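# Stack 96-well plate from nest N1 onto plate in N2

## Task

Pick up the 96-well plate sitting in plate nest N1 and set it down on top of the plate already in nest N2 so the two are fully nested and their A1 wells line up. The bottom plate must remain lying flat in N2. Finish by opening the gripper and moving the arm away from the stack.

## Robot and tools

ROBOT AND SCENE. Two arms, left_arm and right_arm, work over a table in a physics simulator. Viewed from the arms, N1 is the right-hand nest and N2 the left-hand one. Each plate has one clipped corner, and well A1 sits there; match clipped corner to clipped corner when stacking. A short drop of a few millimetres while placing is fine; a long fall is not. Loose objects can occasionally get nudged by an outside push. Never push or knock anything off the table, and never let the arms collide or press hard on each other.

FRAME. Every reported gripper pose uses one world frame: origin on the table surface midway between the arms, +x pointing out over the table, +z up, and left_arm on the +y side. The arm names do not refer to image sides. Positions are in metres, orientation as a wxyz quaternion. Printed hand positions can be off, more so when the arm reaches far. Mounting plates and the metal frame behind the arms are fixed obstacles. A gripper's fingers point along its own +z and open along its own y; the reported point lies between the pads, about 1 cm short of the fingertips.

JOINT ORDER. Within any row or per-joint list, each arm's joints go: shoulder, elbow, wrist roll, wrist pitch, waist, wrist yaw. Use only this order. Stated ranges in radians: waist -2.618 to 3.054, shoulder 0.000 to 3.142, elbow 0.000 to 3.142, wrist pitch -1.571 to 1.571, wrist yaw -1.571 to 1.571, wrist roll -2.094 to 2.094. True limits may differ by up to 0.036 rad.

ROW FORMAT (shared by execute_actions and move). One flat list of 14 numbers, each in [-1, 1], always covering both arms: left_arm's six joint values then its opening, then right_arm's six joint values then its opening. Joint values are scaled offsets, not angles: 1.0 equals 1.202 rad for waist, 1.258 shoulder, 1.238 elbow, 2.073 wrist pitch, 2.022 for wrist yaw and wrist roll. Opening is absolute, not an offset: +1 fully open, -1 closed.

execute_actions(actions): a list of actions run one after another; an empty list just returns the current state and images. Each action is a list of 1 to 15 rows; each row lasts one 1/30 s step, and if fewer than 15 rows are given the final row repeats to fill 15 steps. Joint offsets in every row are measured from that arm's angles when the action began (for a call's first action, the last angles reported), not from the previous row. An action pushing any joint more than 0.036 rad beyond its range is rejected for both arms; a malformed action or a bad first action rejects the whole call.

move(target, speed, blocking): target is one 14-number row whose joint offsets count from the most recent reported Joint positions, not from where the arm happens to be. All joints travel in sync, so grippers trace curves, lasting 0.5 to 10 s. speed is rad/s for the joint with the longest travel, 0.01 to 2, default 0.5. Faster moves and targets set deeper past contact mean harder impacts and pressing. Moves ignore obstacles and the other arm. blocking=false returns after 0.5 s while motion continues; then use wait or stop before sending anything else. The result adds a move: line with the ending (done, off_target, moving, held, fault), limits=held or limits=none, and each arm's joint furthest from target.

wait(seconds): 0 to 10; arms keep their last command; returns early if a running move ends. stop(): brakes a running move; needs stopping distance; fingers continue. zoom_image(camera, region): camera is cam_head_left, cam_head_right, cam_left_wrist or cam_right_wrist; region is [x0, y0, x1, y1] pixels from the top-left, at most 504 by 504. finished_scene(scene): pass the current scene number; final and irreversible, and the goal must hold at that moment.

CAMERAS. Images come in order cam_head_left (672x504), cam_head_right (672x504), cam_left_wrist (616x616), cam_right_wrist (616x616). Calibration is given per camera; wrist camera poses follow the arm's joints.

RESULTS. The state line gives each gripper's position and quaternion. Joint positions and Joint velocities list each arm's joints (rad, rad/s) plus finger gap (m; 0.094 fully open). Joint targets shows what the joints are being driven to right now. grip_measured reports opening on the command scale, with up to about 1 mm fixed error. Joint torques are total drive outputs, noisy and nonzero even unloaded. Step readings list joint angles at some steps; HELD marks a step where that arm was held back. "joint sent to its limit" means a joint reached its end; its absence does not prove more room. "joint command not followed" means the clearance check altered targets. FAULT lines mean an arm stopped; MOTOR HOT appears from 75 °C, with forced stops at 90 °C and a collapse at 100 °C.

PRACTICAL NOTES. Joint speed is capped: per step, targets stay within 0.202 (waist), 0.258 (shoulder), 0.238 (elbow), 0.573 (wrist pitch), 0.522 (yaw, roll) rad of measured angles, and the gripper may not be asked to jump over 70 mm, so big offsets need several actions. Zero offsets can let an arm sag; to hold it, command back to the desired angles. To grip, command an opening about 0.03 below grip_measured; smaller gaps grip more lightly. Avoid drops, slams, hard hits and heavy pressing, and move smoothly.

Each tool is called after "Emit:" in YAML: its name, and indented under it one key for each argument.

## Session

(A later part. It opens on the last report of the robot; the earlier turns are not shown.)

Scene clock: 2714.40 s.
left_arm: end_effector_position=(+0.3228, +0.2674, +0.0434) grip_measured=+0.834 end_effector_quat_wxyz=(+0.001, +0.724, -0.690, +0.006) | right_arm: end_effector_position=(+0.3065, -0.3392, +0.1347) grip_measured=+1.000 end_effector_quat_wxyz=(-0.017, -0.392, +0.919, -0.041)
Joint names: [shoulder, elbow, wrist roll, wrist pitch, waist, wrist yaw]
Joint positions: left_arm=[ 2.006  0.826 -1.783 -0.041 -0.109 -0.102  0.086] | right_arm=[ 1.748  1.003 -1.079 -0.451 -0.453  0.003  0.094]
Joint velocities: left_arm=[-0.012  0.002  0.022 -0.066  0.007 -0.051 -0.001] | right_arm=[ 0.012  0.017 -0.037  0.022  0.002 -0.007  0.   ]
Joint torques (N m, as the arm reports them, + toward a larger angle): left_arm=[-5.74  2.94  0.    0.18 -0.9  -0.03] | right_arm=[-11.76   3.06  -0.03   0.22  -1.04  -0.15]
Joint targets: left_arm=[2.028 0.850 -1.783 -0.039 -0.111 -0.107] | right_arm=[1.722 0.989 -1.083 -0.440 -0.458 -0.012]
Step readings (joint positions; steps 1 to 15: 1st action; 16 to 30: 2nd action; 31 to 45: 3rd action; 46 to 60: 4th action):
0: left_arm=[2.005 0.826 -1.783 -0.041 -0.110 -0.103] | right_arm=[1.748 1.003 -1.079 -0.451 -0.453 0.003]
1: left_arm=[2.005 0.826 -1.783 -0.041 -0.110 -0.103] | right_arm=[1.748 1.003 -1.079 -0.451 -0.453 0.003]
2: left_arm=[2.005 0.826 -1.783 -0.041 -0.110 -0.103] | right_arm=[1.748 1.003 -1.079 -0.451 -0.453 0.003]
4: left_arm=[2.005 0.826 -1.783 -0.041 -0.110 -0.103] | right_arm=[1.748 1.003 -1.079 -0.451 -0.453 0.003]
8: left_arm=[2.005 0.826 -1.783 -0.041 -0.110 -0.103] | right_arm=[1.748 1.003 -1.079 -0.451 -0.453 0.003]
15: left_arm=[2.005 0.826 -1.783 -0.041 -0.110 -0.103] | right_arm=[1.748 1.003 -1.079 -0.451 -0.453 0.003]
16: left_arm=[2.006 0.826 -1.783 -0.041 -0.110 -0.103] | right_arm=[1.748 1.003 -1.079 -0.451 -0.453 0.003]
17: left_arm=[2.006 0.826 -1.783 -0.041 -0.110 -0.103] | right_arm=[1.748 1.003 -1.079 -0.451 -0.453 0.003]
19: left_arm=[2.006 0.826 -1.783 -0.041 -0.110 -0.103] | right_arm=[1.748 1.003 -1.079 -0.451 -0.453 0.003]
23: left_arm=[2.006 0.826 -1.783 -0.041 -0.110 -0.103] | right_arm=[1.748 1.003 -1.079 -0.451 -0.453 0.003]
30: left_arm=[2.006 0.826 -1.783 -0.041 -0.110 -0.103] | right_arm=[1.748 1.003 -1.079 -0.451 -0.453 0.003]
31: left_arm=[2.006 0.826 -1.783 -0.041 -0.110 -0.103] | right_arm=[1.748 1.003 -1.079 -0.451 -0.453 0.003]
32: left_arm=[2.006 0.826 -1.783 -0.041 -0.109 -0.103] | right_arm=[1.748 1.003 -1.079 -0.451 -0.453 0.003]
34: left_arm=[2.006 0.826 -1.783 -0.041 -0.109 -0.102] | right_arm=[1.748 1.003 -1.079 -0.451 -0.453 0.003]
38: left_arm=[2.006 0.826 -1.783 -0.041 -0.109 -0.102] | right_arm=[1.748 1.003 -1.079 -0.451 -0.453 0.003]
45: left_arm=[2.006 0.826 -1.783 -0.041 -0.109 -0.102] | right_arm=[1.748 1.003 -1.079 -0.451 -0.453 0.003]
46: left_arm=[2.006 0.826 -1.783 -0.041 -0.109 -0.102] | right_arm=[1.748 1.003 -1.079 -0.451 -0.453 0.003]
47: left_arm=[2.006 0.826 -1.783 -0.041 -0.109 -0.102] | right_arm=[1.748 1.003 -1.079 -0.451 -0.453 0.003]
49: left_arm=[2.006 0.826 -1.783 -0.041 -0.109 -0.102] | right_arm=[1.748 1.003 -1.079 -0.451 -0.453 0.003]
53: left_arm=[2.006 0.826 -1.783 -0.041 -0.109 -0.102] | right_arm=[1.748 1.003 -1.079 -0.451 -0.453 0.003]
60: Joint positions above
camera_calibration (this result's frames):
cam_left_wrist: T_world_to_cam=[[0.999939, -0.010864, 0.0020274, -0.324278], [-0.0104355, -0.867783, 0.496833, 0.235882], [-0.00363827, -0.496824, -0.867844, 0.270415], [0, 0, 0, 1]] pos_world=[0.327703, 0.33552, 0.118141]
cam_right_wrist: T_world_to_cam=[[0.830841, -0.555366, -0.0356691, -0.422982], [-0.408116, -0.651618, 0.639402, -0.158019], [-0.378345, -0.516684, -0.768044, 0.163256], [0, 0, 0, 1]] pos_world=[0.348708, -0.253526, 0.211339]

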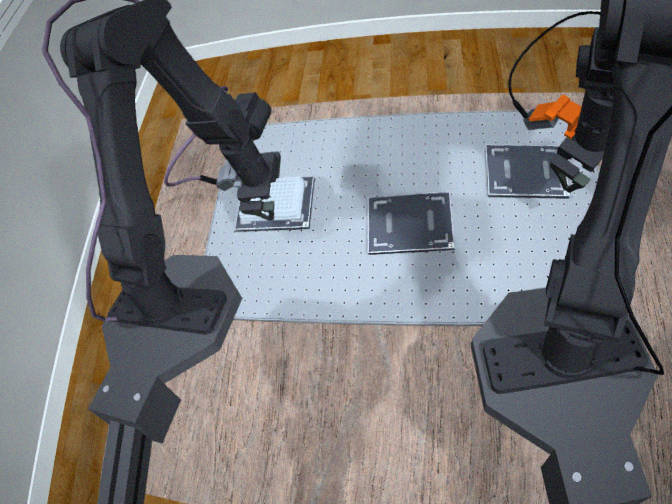

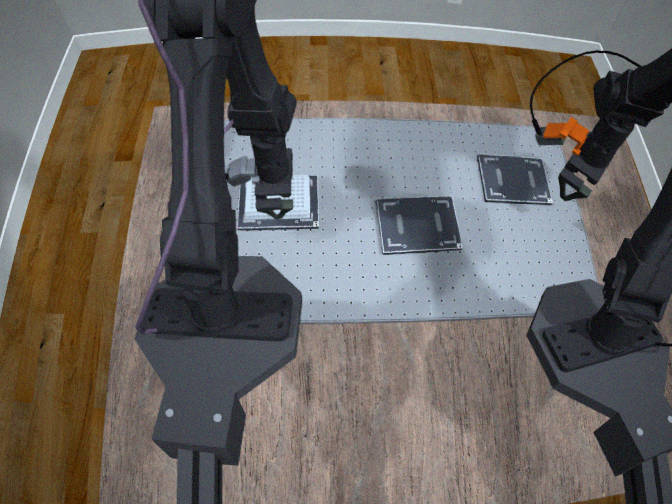

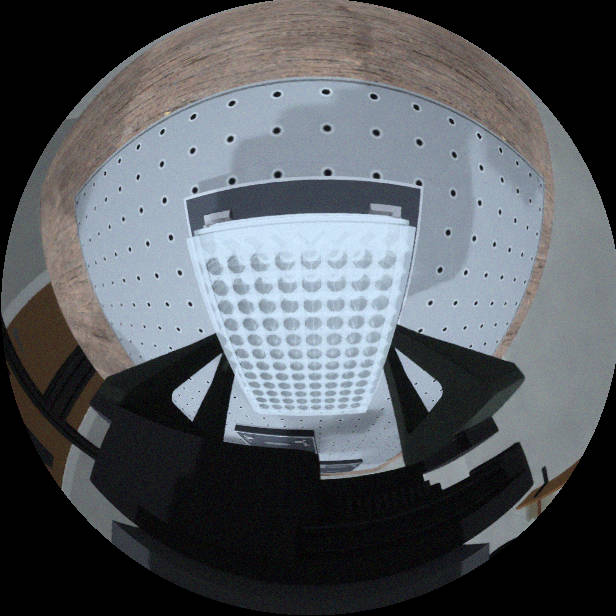

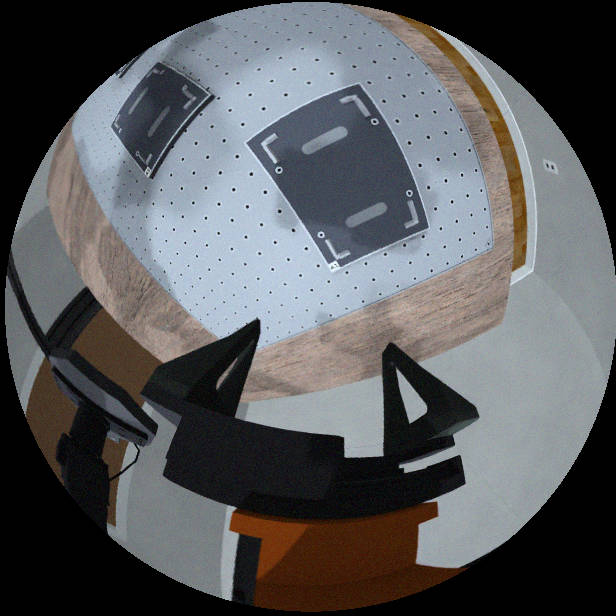

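Emit:
zoom_image:
  camera: "cam_left_wrist"
  region: [180, 195, 230, 250]

Emit:
zoom_image:
  camera: "cam_left_wrist"
  region: [370, 195, 420, 250]

Region (180, 195, 230, 250) of cam_left_wrist's 616x616 image, scaled by 9.164, with more detail than that image has; it fills the left 458 columns of this view, and the rest is white.

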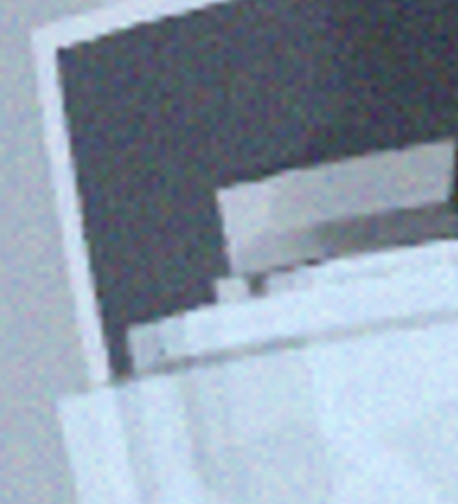

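Region (370, 195, 420, 250) of cam_left_wrist's 616x616 image, scaled by 9.164, with more detail than that image has; it fills the left 458 columns of this view, and the rest is white.

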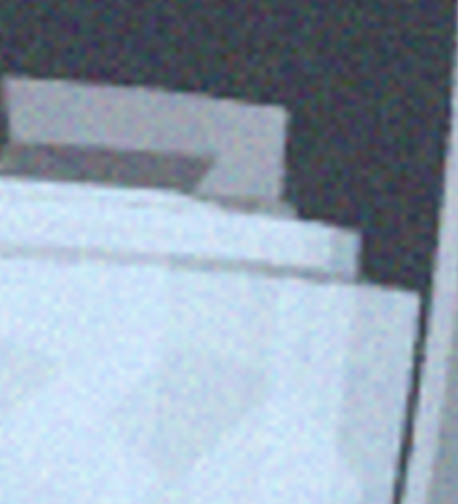

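Emit:
execute_actions:
  actions:
    - [[0.0175,0.0194,0.0,0.001,0.012,-0.0025,0.83,-0.0207,-0.0113,-0.002,0.0053,-0.004,-0.007,1],[0.0175,0.0194,0.0,0.001,0.012,-0.0025,0.83,-0.0207,-0.0113,-0.002,0.0053,-0.004,-0.007,1],[0.0175,0.0194,0.0,0.001,0.012,-0.0025,0.83,-0.0207,-0.0113,-0.002,0.0053,-0.004,-0.007,1],[0.0175,0.0194,0.0,0.001,-0.001,-0.0025,0.83,-0.0207,-0.0113,-0.002,0.0053,-0.004,-0.007,1]]
    - [[0.0175,0.0194,0.0,0.001,-0.001,-0.0025,0.83,-0.0207,-0.0113,-0.002,0.0053,-0.004,-0.007,1]]

Scene clock: 2726.93 s.
left_arm: end_effector_position=(+0.3228, +0.2674, +0.0434) grip_measured=+0.834 end_effector_quat_wxyz=(+0.001, +0.724, -0.690, +0.006) | right_arm: end_effector_position=(+0.3065, -0.3392, +0.1347) grip_measured=+1.000 end_effector_quat_wxyz=(-0.017, -0.392, +0.919, -0.041)
Joint names: [shoulder, elbow, wrist roll, wrist pitch, waist, wrist yaw]
Joint positions: left_arm=[ 2.006  0.826 -1.783 -0.041 -0.109 -0.102  0.086] | right_arm=[ 1.748  1.003 -1.079 -0.451 -0.453  0.003  0.094]
Joint velocities: left_arm=[-0.007  0.002 -0.007  0.007 -0.002 -0.051 -0.001] | right_arm=[-0.002 -0.012 -0.007  0.081 -0.002  0.007  0.   ]
Joint torques (N m, as the arm reports them, + toward a larger angle): left_arm=[-5.74  2.95  0.    0.18 -0.9  -0.03] | right_arm=[-11.73   3.07  -0.03   0.22  -1.04  -0.14]
Joint targets: left_arm=[2.028 0.850 -1.783 -0.039 -0.111 -0.107] | right_arm=[1.722 0.989 -1.083 -0.440 -0.458 -0.012]
Step readings (joint positions; steps 1 to 15: 1st action; 16 to 30: 2nd action):
0: left_arm=[2.006 0.826 -1.783 -0.041 -0.109 -0.102] | right_arm=[1.748 1.003 -1.079 -0.451 -0.453 0.003]
1: left_arm=[2.006 0.826 -1.783 -0.041 -0.109 -0.102] | right_arm=[1.748 1.003 -1.079 -0.451 -0.453 0.003]
2: left_arm=[2.006 0.826 -1.783 -0.041 -0.109 -0.102] | right_arm=[1.748 1.003 -1.079 -0.451 -0.453 0.003]
4: left_arm=[2.006 0.826 -1.783 -0.041 -0.109 -0.102] | right_arm=[1.748 1.003 -1.079 -0.451 -0.453 0.003]
8: left_arm=[2.006 0.826 -1.783 -0.041 -0.109 -0.102] | right_arm=[1.748 1.003 -1.079 -0.451 -0.453 0.003]
15: left_arm=[2.006 0.826 -1.783 -0.041 -0.109 -0.102] | right_arm=[1.748 1.003 -1.079 -0.451 -0.453 0.003]
16: left_arm=[2.006 0.826 -1.783 -0.041 -0.109 -0.102] | right_arm=[1.748 1.003 -1.079 -0.451 -0.453 0.003]
17: left_arm=[2.006 0.826 -1.783 -0.041 -0.109 -0.102] | right_arm=[1.748 1.003 -1.079 -0.451 -0.453 0.003]
19: left_arm=[2.006 0.826 -1.783 -0.041 -0.109 -0.102] | right_arm=[1.748 1.003 -1.079 -0.451 -0.453 0.003]
23: left_arm=[2.006 0.826 -1.783 -0.041 -0.109 -0.102] | right_arm=[1.748 1.003 -1.079 -0.451 -0.453 0.003]
30: Joint positions above
camera_calibration (this result's frames):
cam_left_wrist: T_world_to_cam=[[0.999939, -0.010864, 0.0020274, -0.324278], [-0.0104355, -0.867783, 0.496833, 0.235882], [-0.00363827, -0.496824, -0.867844, 0.270415], [0, 0, 0, 1]] pos_world=[0.327703, 0.33552, 0.118141]
cam_right_wrist: T_world_to_cam=[[0.830841, -0.555366, -0.0356691, -0.422982], [-0.408116, -0.651618, 0.639402, -0.158019], [-0.378345, -0.516684, -0.768044, 0.163256], [0, 0, 0, 1]] pos_world=[0.348708, -0.253526, 0.211339]

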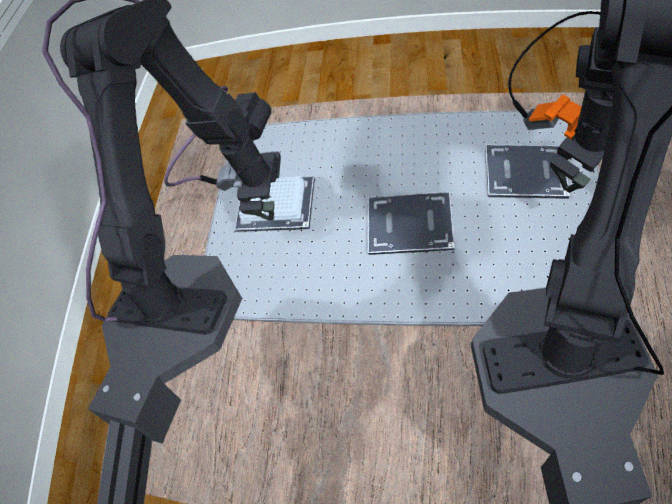

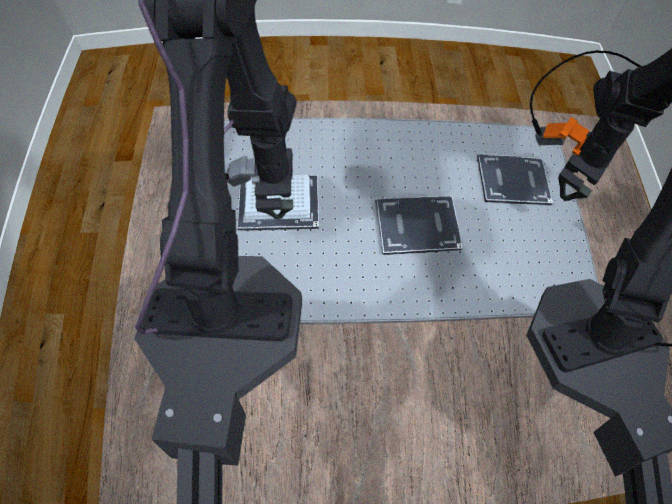

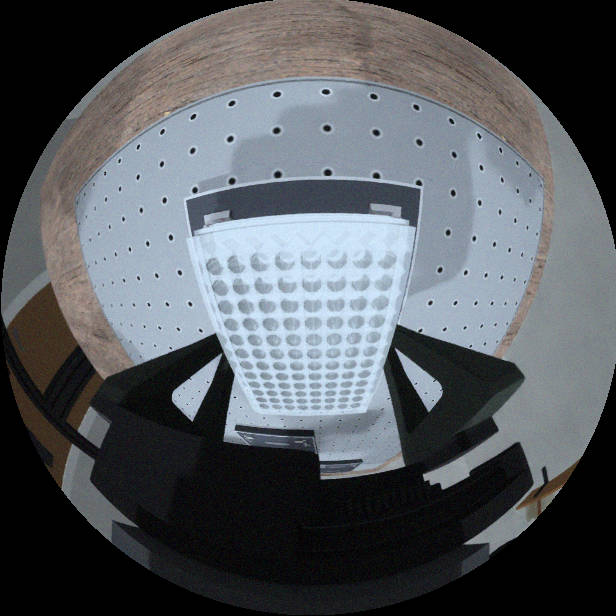

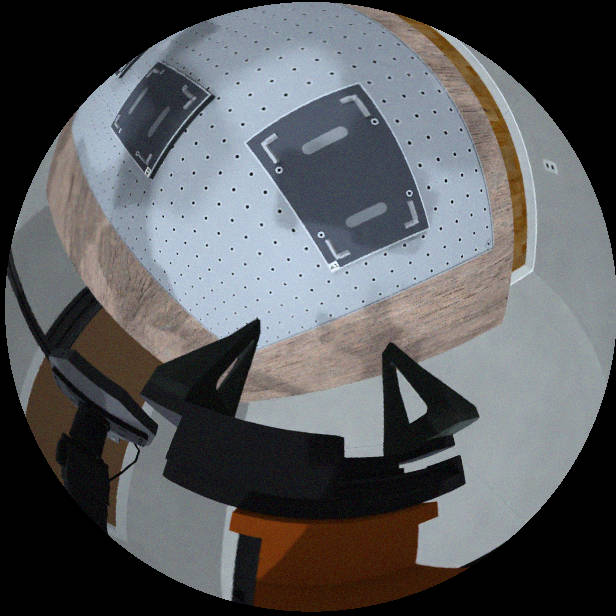

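Emit:
execute_actions:
  actions:
    - [[0.003,0.0194,0.0,-0.0037,-0.001,-0.0025,0.83,-0.0207,-0.0113,-0.002,0.0053,-0.004,-0.007,1]]
    - [[0.003,0.0194,0.0,-0.0037,-0.001,-0.0025,0.88,-0.0207,-0.0113,-0.002,0.0053,-0.004,-0.007,1]]

Emit:
zoom_image:
  camera: "cam_left_wrist"
  region: [180, 195, 230, 250]

Emit:
zoom_image:
  camera: "cam_left_wrist"
  region: [370, 195, 420, 250]

Scene clock: 2733.93 s.
left_arm: end_effector_position=(+0.3226, +0.2675, +0.0434) grip_measured=+0.877 end_effector_quat_wxyz=(+0.002, +0.724, -0.690, +0.006) | right_arm: end_effector_position=(+0.3065, -0.3392, +0.1347) grip_measured=+1.000 end_effector_quat_wxyz=(-0.017, -0.392, +0.919, -0.041)
Joint names: [shoulder, elbow, wrist roll, wrist pitch, waist, wrist yaw]
Joint positions: left_arm=[ 2.006  0.826 -1.783 -0.042 -0.109 -0.102  0.088] | right_arm=[ 1.748  1.003 -1.079 -0.451 -0.453  0.003  0.094]
Joint velocities: left_arm=[ 0.007  0.027  0.022 -0.007  0.002 -0.022  0.001] | right_arm=[ 0.012  0.002 -0.022  0.007 -0.012 -0.051  0.   ]
Joint torques (N m, as the arm reports them, + toward a larger angle): left_arm=[-7.01  2.92  0.    0.1  -0.86 -0.02] | right_arm=[-11.74   3.04  -0.02   0.22  -1.05  -0.14]
Joint targets: left_arm=[2.010 0.850 -1.783 -0.049 -0.111 -0.107] | right_arm=[1.722 0.989 -1.083 -0.440 -0.458 -0.012]
Step readings (joint positions; steps 1 to 15: 1st action; 16 to 30: 2nd action):
0: left_arm=[2.006 0.826 -1.783 -0.041 -0.109 -0.102] | right_arm=[1.748 1.003 -1.079 -0.451 -0.453 0.003]
1: left_arm=[2.006 0.826 -1.783 -0.041 -0.109 -0.102] | right_arm=[1.748 1.003 -1.079 -0.451 -0.453 0.003]
2: left_arm=[2.006 0.826 -1.783 -0.041 -0.109 -0.102] | right_arm=[1.748 1.003 -1.079 -0.451 -0.453 0.003]
4: left_arm=[2.006 0.826 -1.783 -0.041 -0.109 -0.102] | right_arm=[1.748 1.003 -1.079 -0.451 -0.453 0.003]
8: left_arm=[2.006 0.826 -1.783 -0.041 -0.109 -0.102] | right_arm=[1.748 1.003 -1.079 -0.451 -0.453 0.003]
15: left_arm=[2.006 0.826 -1.783 -0.041 -0.109 -0.102] | right_arm=[1.748 1.003 -1.079 -0.451 -0.453 0.003]
16: left_arm=[2.006 0.826 -1.783 -0.041 -0.109 -0.102] | right_arm=[1.748 1.003 -1.079 -0.451 -0.453 0.003]
17: left_arm=[2.006 0.826 -1.783 -0.041 -0.109 -0.102] | right_arm=[1.748 1.003 -1.079 -0.451 -0.453 0.003]
19: left_arm=[2.006 0.826 -1.783 -0.042 -0.109 -0.102] | right_arm=[1.748 1.003 -1.079 -0.451 -0.453 0.003]
23: left_arm=[2.006 0.826 -1.783 -0.042 -0.109 -0.102] | right_arm=[1.748 1.003 -1.079 -0.451 -0.453 0.003]
30: Joint positions above
camera_calibration (this result's frames):
cam_left_wrist: T_world_to_cam=[[0.999939, -0.0109493, 0.00127822, -0.324036], [-0.0101378, -0.867844, 0.496732, 0.235832], [-0.00432956, -0.496715, -0.867903, 0.270625], [0, 0, 0, 1]] pos_world=[0.327579, 0.335541, 0.118144]
cam_right_wrist: T_world_to_cam=[[0.830841, -0.555366, -0.0356691, -0.422982], [-0.408116, -0.651618, 0.639402, -0.158019], [-0.378345, -0.516684, -0.768044, 0.163256], [0, 0, 0, 1]] pos_world=[0.348708, -0.253526, 0.211339]

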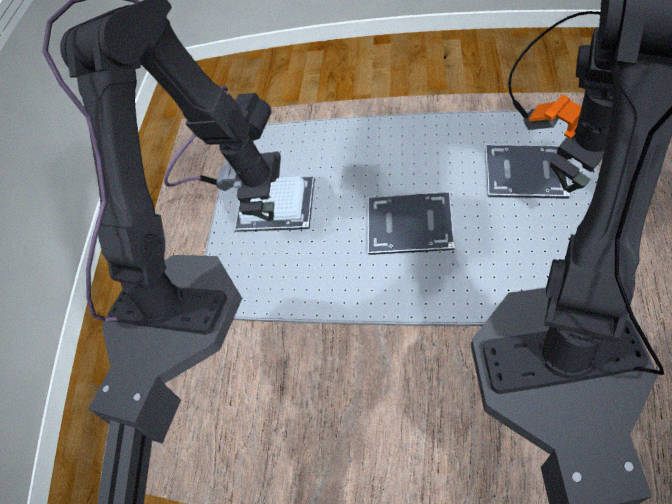

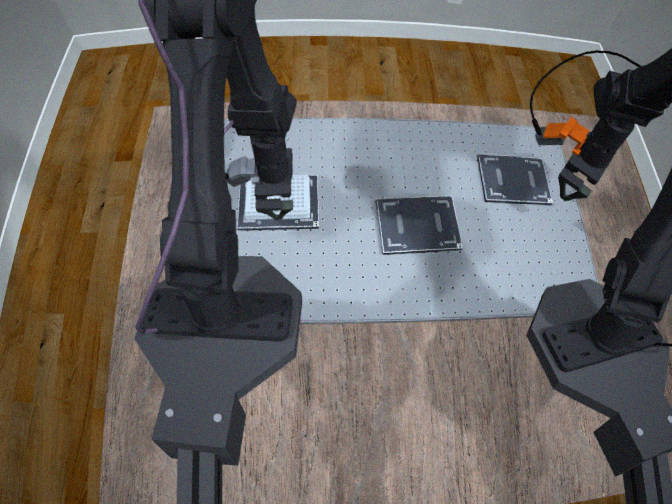

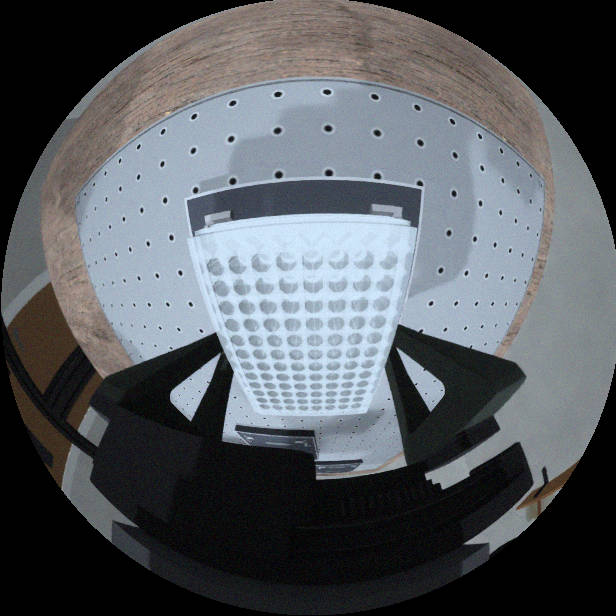

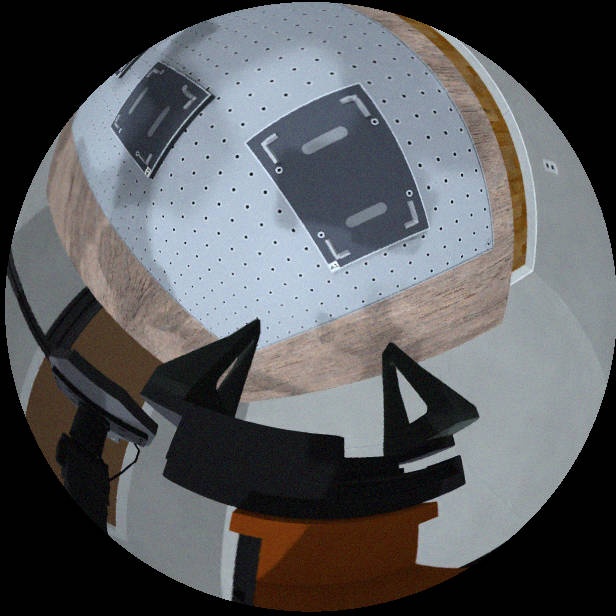

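Region (180, 195, 230, 250) of cam_left_wrist's 616x616 image, scaled by 9.164, with more detail than that image has; it fills the left 458 columns of this view, and the rest is white.

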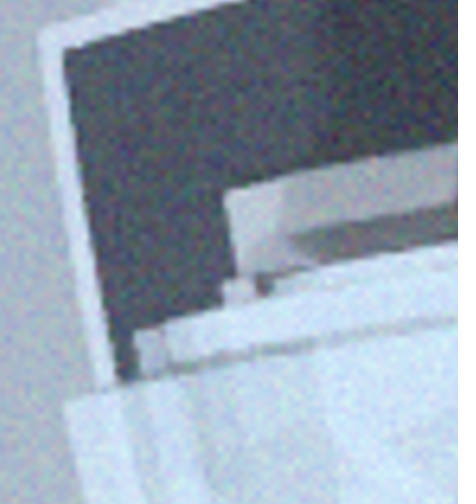

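Region (370, 195, 420, 250) of cam_left_wrist's 616x616 image, scaled by 9.164, with more detail than that image has; it fills the left 458 columns of this view, and the rest is white.

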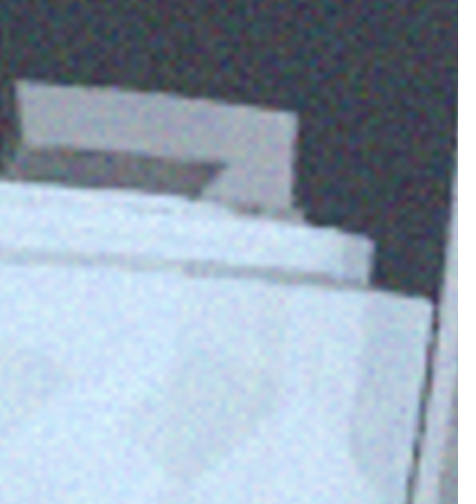

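Emit:
zoom_image:
  camera: "cam_left_wrist"
  region: [285, 200, 325, 230]

Emit:
zoom_image:
  camera: "cam_left_wrist"
  region: [230, 370, 390, 430]

Region (285, 200, 325, 230) of cam_left_wrist's 616x616 image, scaled by 12.600, with more detail than that image has; it fills the top 378 rows of this view, and the rest is white.

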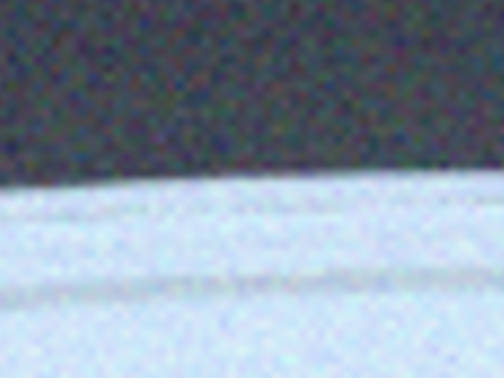

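Region (230, 370, 390, 430) of cam_left_wrist's 616x616 image, scaled by 3.150, with more detail than that image has; it fills the top 189 rows of this view, and the rest is white.

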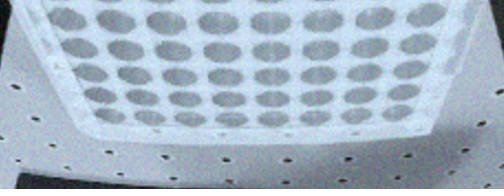

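Emit:
execute_actions:
  actions:
    - [[0.003,0.0194,0.0,-0.0037,-0.001,-0.0025,0.83,-0.0207,-0.0113,-0.002,0.0053,-0.004,-0.007,1]]
    - [[0.003,0.0194,0.0,-0.0037,0.011,-0.0025,0.83,-0.0207,-0.0113,-0.002,0.0053,-0.004,-0.007,1],[0.003,0.0194,0.0,-0.0037,0.011,-0.0025,0.83,-0.0207,-0.0113,-0.002,0.0053,-0.004,-0.007,1],[0.003,0.0194,0.0,-0.0037,-0.001,-0.0025,0.83,-0.0207,-0.0113,-0.002,0.0053,-0.004,-0.007,1]]
    - [[0.003,0.0194,0.0,-0.0037,-0.001,-0.0025,0.88,-0.0207,-0.0113,-0.002,0.0053,-0.004,-0.007,1]]

Emit:
zoom_image:
  camera: "cam_left_wrist"
  region: [285, 200, 325, 230]

Scene clock: 2774.13 s.
left_arm: end_effector_position=(+0.3227, +0.2679, +0.0433) grip_measured=+0.877 end_effector_quat_wxyz=(+0.002, +0.724, -0.690, +0.006) | right_arm: end_effector_position=(+0.3066, -0.3391, +0.1347) grip_measured=+1.000 end_effector_quat_wxyz=(-0.017, -0.392, +0.919, -0.041)
Joint names: [shoulder, elbow, wrist roll, wrist pitch, waist, wrist yaw]
Joint positions: left_arm=[ 2.006  0.826 -1.783 -0.042 -0.108 -0.101  0.088] | right_arm=[ 1.748  1.003 -1.079 -0.451 -0.453  0.002  0.094]
Joint velocities: left_arm=[-0.027 -0.012 -0.037 -0.007 -0.002 -0.007 -0.   ] | right_arm=[ 0.002  0.002 -0.051  0.081 -0.002  0.022  0.   ]
Joint torques (N m, as the arm reports them, + toward a larger angle): left_arm=[-7.    2.94  0.    0.09 -0.89 -0.03] | right_arm=[-11.77   3.05  -0.03   0.22  -1.02  -0.14]
Joint targets: left_arm=[2.010 0.850 -1.783 -0.049 -0.109 -0.107] | right_arm=[1.722 0.989 -1.083 -0.440 -0.458 -0.012]
Step readings (joint positions; steps 1 to 15: 1st action; 16 to 30: 2nd action; 31 to 45: 3rd action):
0: left_arm=[2.006 0.826 -1.783 -0.042 -0.109 -0.102] | right_arm=[1.748 1.003 -1.079 -0.451 -0.453 0.003]
1: left_arm=[2.006 0.826 -1.783 -0.042 -0.109 -0.102] | right_arm=[1.748 1.003 -1.079 -0.451 -0.453 0.003]
2: left_arm=[2.006 0.826 -1.783 -0.042 -0.109 -0.102] | right_arm=[1.748 1.003 -1.079 -0.451 -0.453 0.003]
4: left_arm=[2.006 0.826 -1.783 -0.042 -0.109 -0.102] | right_arm=[1.748 1.003 -1.079 -0.451 -0.453 0.003]
8: left_arm=[2.006 0.826 -1.783 -0.042 -0.109 -0.102] | right_arm=[1.748 1.003 -1.079 -0.451 -0.453 0.003]
15: left_arm=[2.006 0.826 -1.783 -0.042 -0.109 -0.102] | right_arm=[1.748 1.003 -1.079 -0.451 -0.453 0.003]
16: left_arm=[2.006 0.826 -1.783 -0.042 -0.109 -0.102] | right_arm=[1.748 1.003 -1.079 -0.451 -0.453 0.002]
17: left_arm=[2.006 0.826 -1.783 -0.042 -0.108 -0.102] | right_arm=[1.748 1.003 -1.079 -0.451 -0.453 0.002]
19: left_arm=[2.006 0.826 -1.783 -0.042 -0.108 -0.101] | right_arm=[1.748 1.003 -1.079 -0.451 -0.453 0.002]
23: left_arm=[2.006 0.826 -1.783 -0.042 -0.108 -0.101] | right_arm=[1.748 1.003 -1.079 -0.451 -0.453 0.002]
30: left_arm=[2.006 0.826 -1.783 -0.042 -0.108 -0.101] | right_arm=[1.748 1.003 -1.079 -0.451 -0.453 0.002]
31: left_arm=[2.006 0.826 -1.783 -0.042 -0.108 -0.101] | right_arm=[1.748 1.003 -1.079 -0.451 -0.453 0.002]
32: left_arm=[2.006 0.826 -1.783 -0.042 -0.108 -0.101] | right_arm=[1.748 1.003 -1.079 -0.451 -0.453 0.002]
34: left_arm=[2.006 0.826 -1.783 -0.042 -0.108 -0.101] | right_arm=[1.748 1.003 -1.079 -0.451 -0.453 0.002]
38: left_arm=[2.006 0.826 -1.783 -0.042 -0.108 -0.101] | right_arm=[1.748 1.003 -1.079 -0.451 -0.453 0.002]
45: Joint positions above
camera_calibration (this result's frames):
cam_left_wrist: T_world_to_cam=[[0.999954, -0.009526, 0.0010821, -0.32445], [-0.00880429, -0.867747, 0.496928, 0.235755], [-0.00379474, -0.496915, -0.867791, 0.270664], [0, 0, 0, 1]] pos_world=[0.327538, 0.335982, 0.118077]
cam_right_wrist: T_world_to_cam=[[0.83085, -0.555345, -0.0357879, -0.422941], [-0.408176, -0.651856, 0.639121, -0.15799], [-0.378261, -0.516406, -0.768273, 0.163392], [0, 0, 0, 1]] pos_world=[0.348717, -0.253489, 0.211369]

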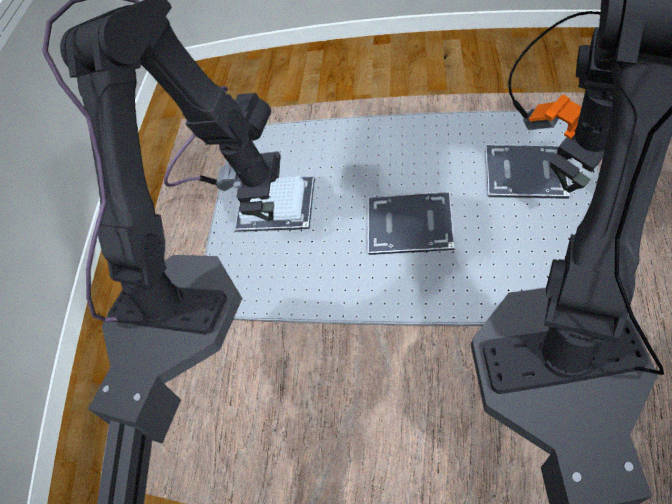

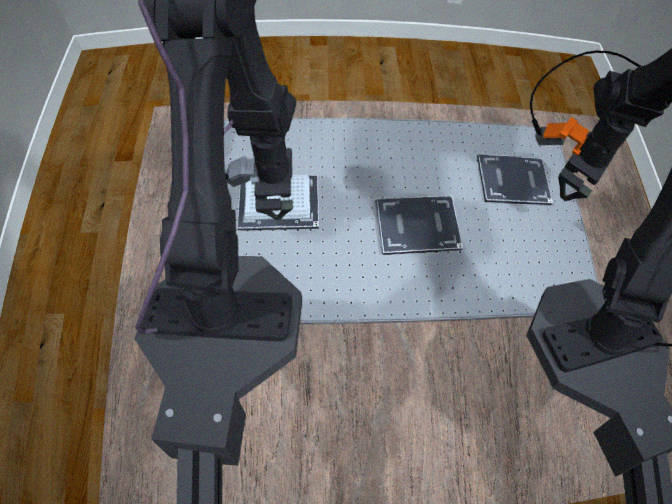

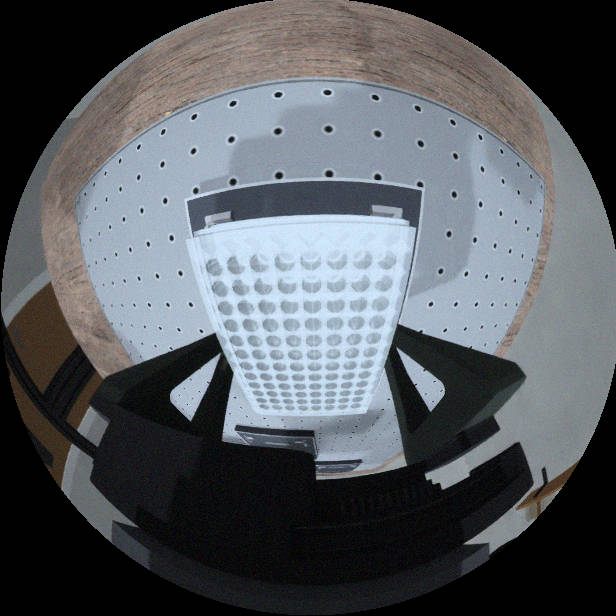

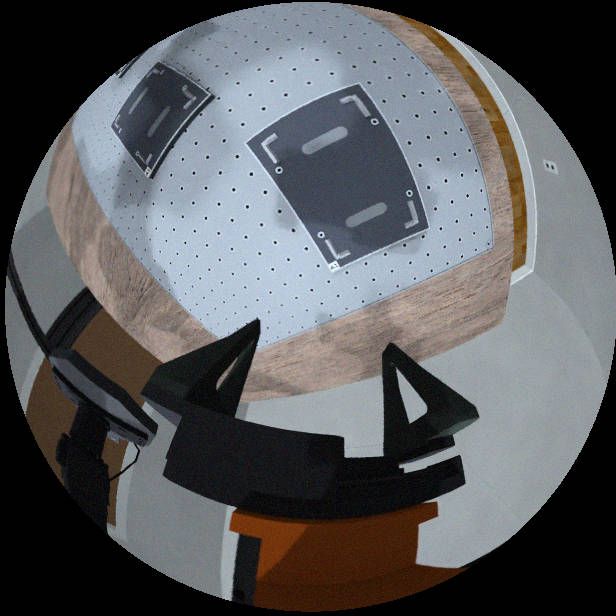

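Region (285, 200, 325, 230) of cam_left_wrist's 616x616 image, scaled by 12.600, with more detail than that image has; it fills the top 378 rows of this view, and the rest is white.

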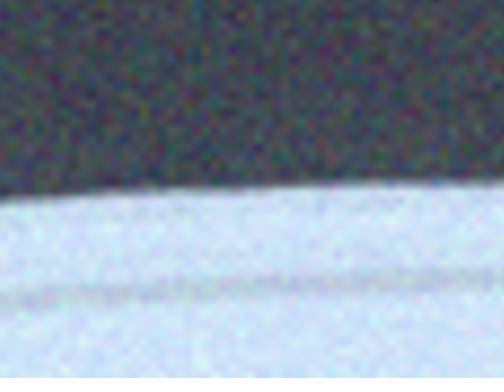

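Emit:
zoom_image:
  camera: "cam_left_wrist"
  region: [180, 195, 230, 250]

Emit:
zoom_image:
  camera: "cam_left_wrist"
  region: [370, 195, 420, 250]

Region (180, 195, 230, 250) of cam_left_wrist's 616x616 image, scaled by 9.164, with more detail than that image has; it fills the left 458 columns of this view, and the rest is white.

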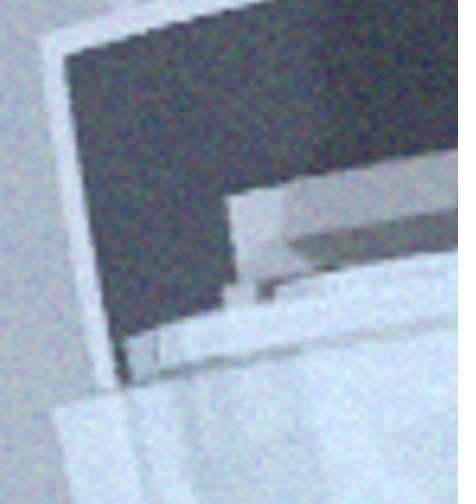

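Region (370, 195, 420, 250) of cam_left_wrist's 616x616 image, scaled by 9.164, with more detail than that image has; it fills the left 458 columns of this view, and the rest is white.

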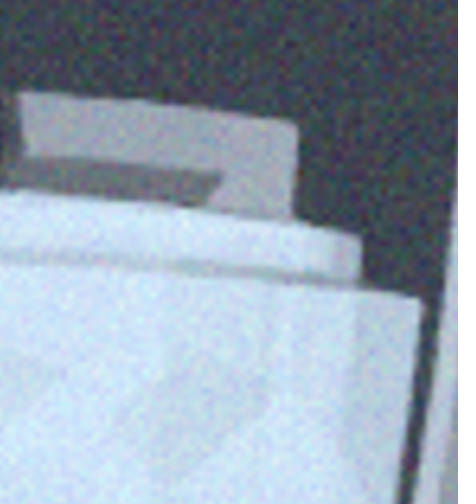

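Emit:
execute_actions:
  actions:
    - [[0.003,0.0194,0.0,-0.0037,-0.001,-0.0025,0.82,-0.0207,-0.0113,-0.002,0.0053,-0.004,-0.007,1]]
    - [[0.003,0.0194,0.0,-0.0037,-0.001,-0.0025,0.79,-0.0207,-0.0113,-0.002,0.0053,-0.004,-0.007,1]]
    - [[0.003,0.0194,0.0,-0.0037,-0.001,-0.0025,0.79,-0.0207,-0.0113,-0.002,0.0053,-0.004,-0.007,1]]
    - [[0.003,0.0194,0.0,-0.0037,-0.001,-0.0025,0.88,-0.0207,-0.0113,-0.002,0.0053,-0.004,-0.007,1]]

Emit:
zoom_image:
  camera: "cam_left_wrist"
  region: [180, 195, 230, 250]

Emit:
zoom_image:
  camera: "cam_left_wrist"
  region: [370, 195, 420, 250]

Scene clock: 2811.70 s.
left_arm: end_effector_position=(+0.3227, +0.2679, +0.0433) grip_measured=+0.877 end_effector_quat_wxyz=(+0.002, +0.724, -0.690, +0.006) | right_arm: end_effector_position=(+0.3066, -0.3391, +0.1347) grip_measured=+1.000 end_effector_quat_wxyz=(-0.017, -0.392, +0.919, -0.041)
Joint names: [shoulder, elbow, wrist roll, wrist pitch, waist, wrist yaw]
Joint positions: left_arm=[ 2.006  0.826 -1.783 -0.042 -0.108 -0.101  0.088] | right_arm=[ 1.748  1.003 -1.079 -0.451 -0.453  0.002  0.094]
Joint velocities: left_arm=[-0.002 -0.002 -0.007  0.022 -0.002 -0.007  0.001] | right_arm=[ 0.002  0.012  0.066  0.007 -0.012  0.007  0.   ]
Joint torques (N m, as the arm reports them, + toward a larger angle): left_arm=[-7.09  2.96  0.    0.08 -0.9  -0.03] | right_arm=[-11.76   3.07  -0.02   0.22  -1.02  -0.13]
Joint targets: left_arm=[2.010 0.850 -1.783 -0.049 -0.109 -0.107] | right_arm=[1.722 0.989 -1.083 -0.440 -0.458 -0.012]
Step readings (joint positions; steps 1 to 15: 1st action; 16 to 30: 2nd action; 31 to 45: 3rd action; 46 to 60: 4th action):
0: left_arm=[2.006 0.826 -1.783 -0.042 -0.108 -0.101] | right_arm=[1.748 1.003 -1.079 -0.451 -0.453 0.002]
1: left_arm=[2.006 0.826 -1.783 -0.042 -0.108 -0.101] | right_arm=[1.748 1.003 -1.079 -0.451 -0.453 0.002]
2: left_arm=[2.006 0.826 -1.783 -0.042 -0.108 -0.101] | right_arm=[1.748 1.003 -1.079 -0.451 -0.453 0.002]
4: left_arm=[2.006 0.826 -1.783 -0.042 -0.108 -0.101] | right_arm=[1.748 1.003 -1.079 -0.451 -0.453 0.002]
8: left_arm=[2.006 0.826 -1.783 -0.042 -0.108 -0.101] | right_arm=[1.748 1.003 -1.079 -0.451 -0.453 0.002]
15: left_arm=[2.006 0.826 -1.783 -0.042 -0.108 -0.101] | right_arm=[1.748 1.003 -1.079 -0.451 -0.453 0.002]
16: left_arm=[2.006 0.826 -1.783 -0.042 -0.108 -0.101] | right_arm=[1.748 1.003 -1.079 -0.451 -0.453 0.002]
17: left_arm=[2.006 0.826 -1.783 -0.042 -0.108 -0.101] | right_arm=[1.748 1.003 -1.079 -0.451 -0.453 0.002]
19: left_arm=[2.006 0.826 -1.783 -0.042 -0.108 -0.101] | right_arm=[1.748 1.003 -1.079 -0.451 -0.453 0.002]
23: left_arm=[2.006 0.826 -1.783 -0.042 -0.108 -0.101] | right_arm=[1.748 1.003 -1.079 -0.451 -0.453 0.002]
30: left_arm=[2.006 0.826 -1.783 -0.042 -0.108 -0.101] | right_arm=[1.748 1.003 -1.079 -0.451 -0.453 0.002]
31: left_arm=[2.006 0.826 -1.783 -0.042 -0.108 -0.101] | right_arm=[1.748 1.003 -1.079 -0.451 -0.453 0.002]
32: left_arm=[2.006 0.826 -1.783 -0.042 -0.108 -0.101] | right_arm=[1.748 1.003 -1.079 -0.451 -0.453 0.002]
34: left_arm=[2.006 0.826 -1.783 -0.042 -0.108 -0.101] | right_arm=[1.748 1.003 -1.079 -0.451 -0.453 0.002]
38: left_arm=[2.006 0.826 -1.783 -0.042 -0.108 -0.101] | right_arm=[1.748 1.003 -1.079 -0.451 -0.453 0.002]
45: left_arm=[2.006 0.826 -1.783 -0.042 -0.108 -0.101] | right_arm=[1.748 1.003 -1.079 -0.451 -0.453 0.002]
46: left_arm=[2.006 0.826 -1.783 -0.042 -0.108 -0.101] | right_arm=[1.748 1.003 -1.079 -0.451 -0.453 0.002]
47: left_arm=[2.006 0.826 -1.783 -0.042 -0.108 -0.101] | right_arm=[1.748 1.003 -1.079 -0.451 -0.453 0.002]
49: left_arm=[2.006 0.826 -1.783 -0.042 -0.108 -0.101] | right_arm=[1.748 1.003 -1.079 -0.451 -0.453 0.002]
53: left_arm=[2.006 0.826 -1.783 -0.042 -0.108 -0.101] | right_arm=[1.748 1.003 -1.079 -0.451 -0.453 0.002]
60: Joint positions above
camera_calibration (this result's frames):
cam_left_wrist: T_world_to_cam=[[0.999954, -0.009526, 0.0010821, -0.32445], [-0.00880429, -0.867747, 0.496928, 0.235755], [-0.00379474, -0.496915, -0.867791, 0.270664], [0, 0, 0, 1]] pos_world=[0.327538, 0.335982, 0.118077]
cam_right_wrist: T_world_to_cam=[[0.83085, -0.555345, -0.0357879, -0.422941], [-0.408176, -0.651856, 0.639121, -0.15799], [-0.378261, -0.516406, -0.768273, 0.163392], [0, 0, 0, 1]] pos_world=[0.348717, -0.253489, 0.211369]

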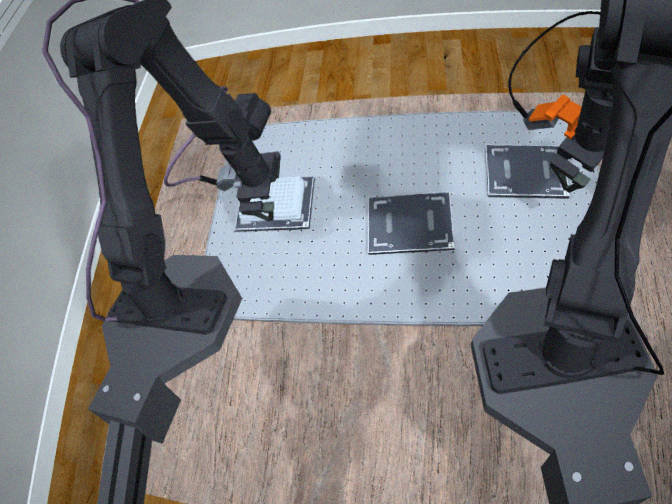

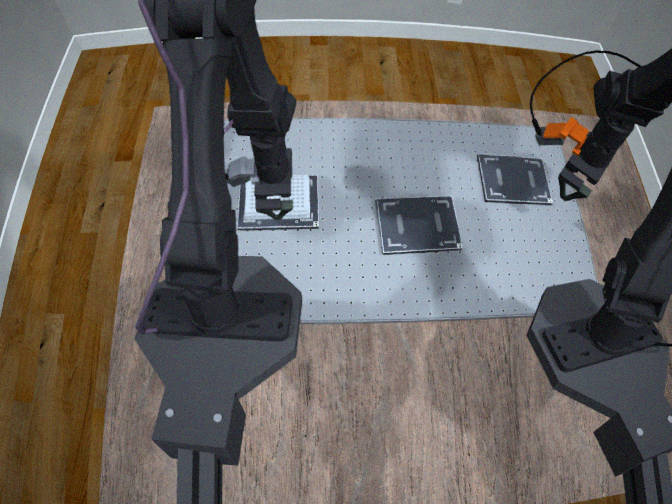

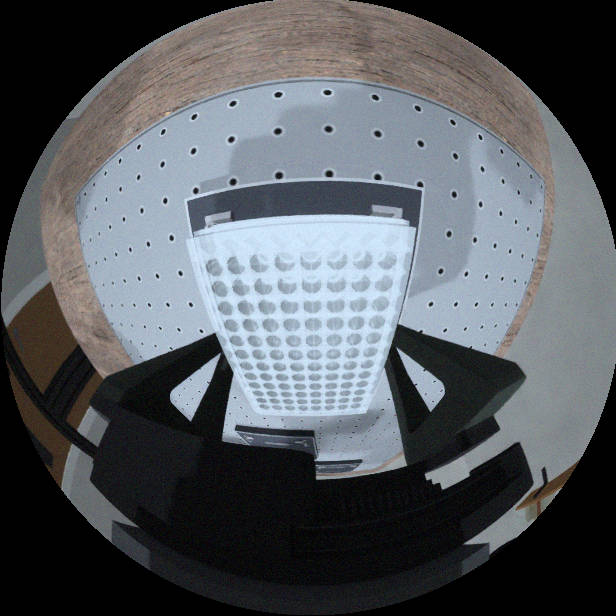

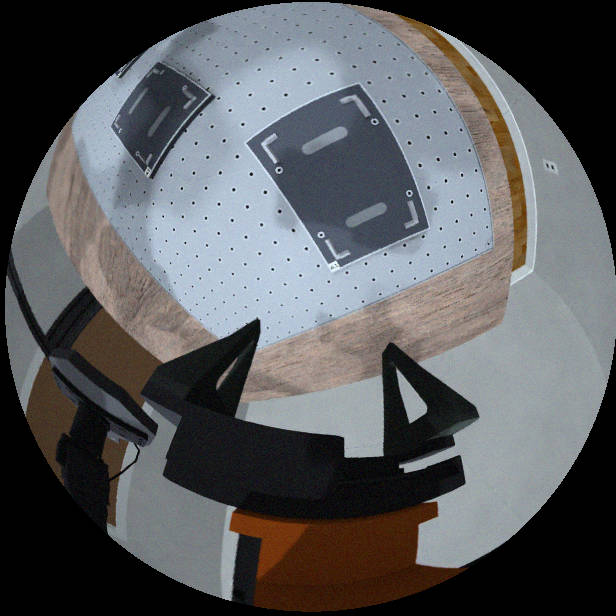

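Region (180, 195, 230, 250) of cam_left_wrist's 616x616 image, scaled by 9.164, with more detail than that image has; it fills the left 458 columns of this view, and the rest is white.

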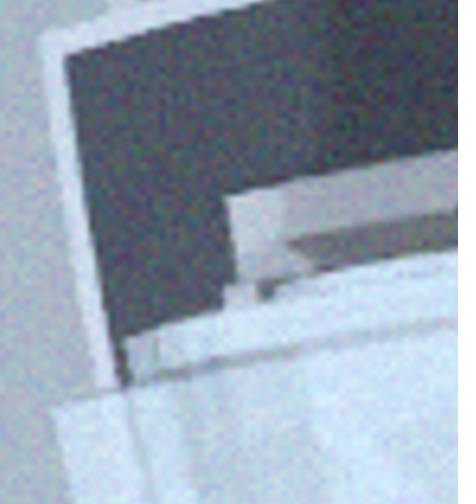

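Region (370, 195, 420, 250) of cam_left_wrist's 616x616 image, scaled by 9.164, with more detail than that image has; it fills the left 458 columns of this view, and the rest is white.

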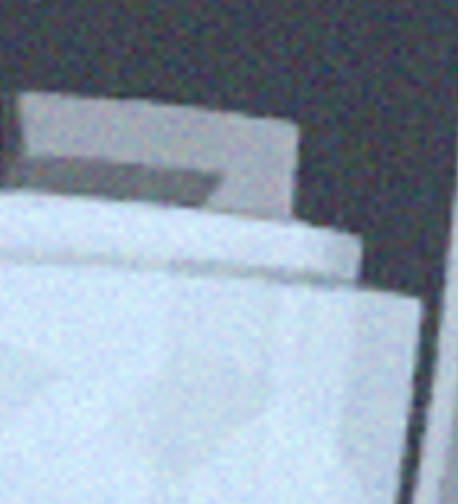

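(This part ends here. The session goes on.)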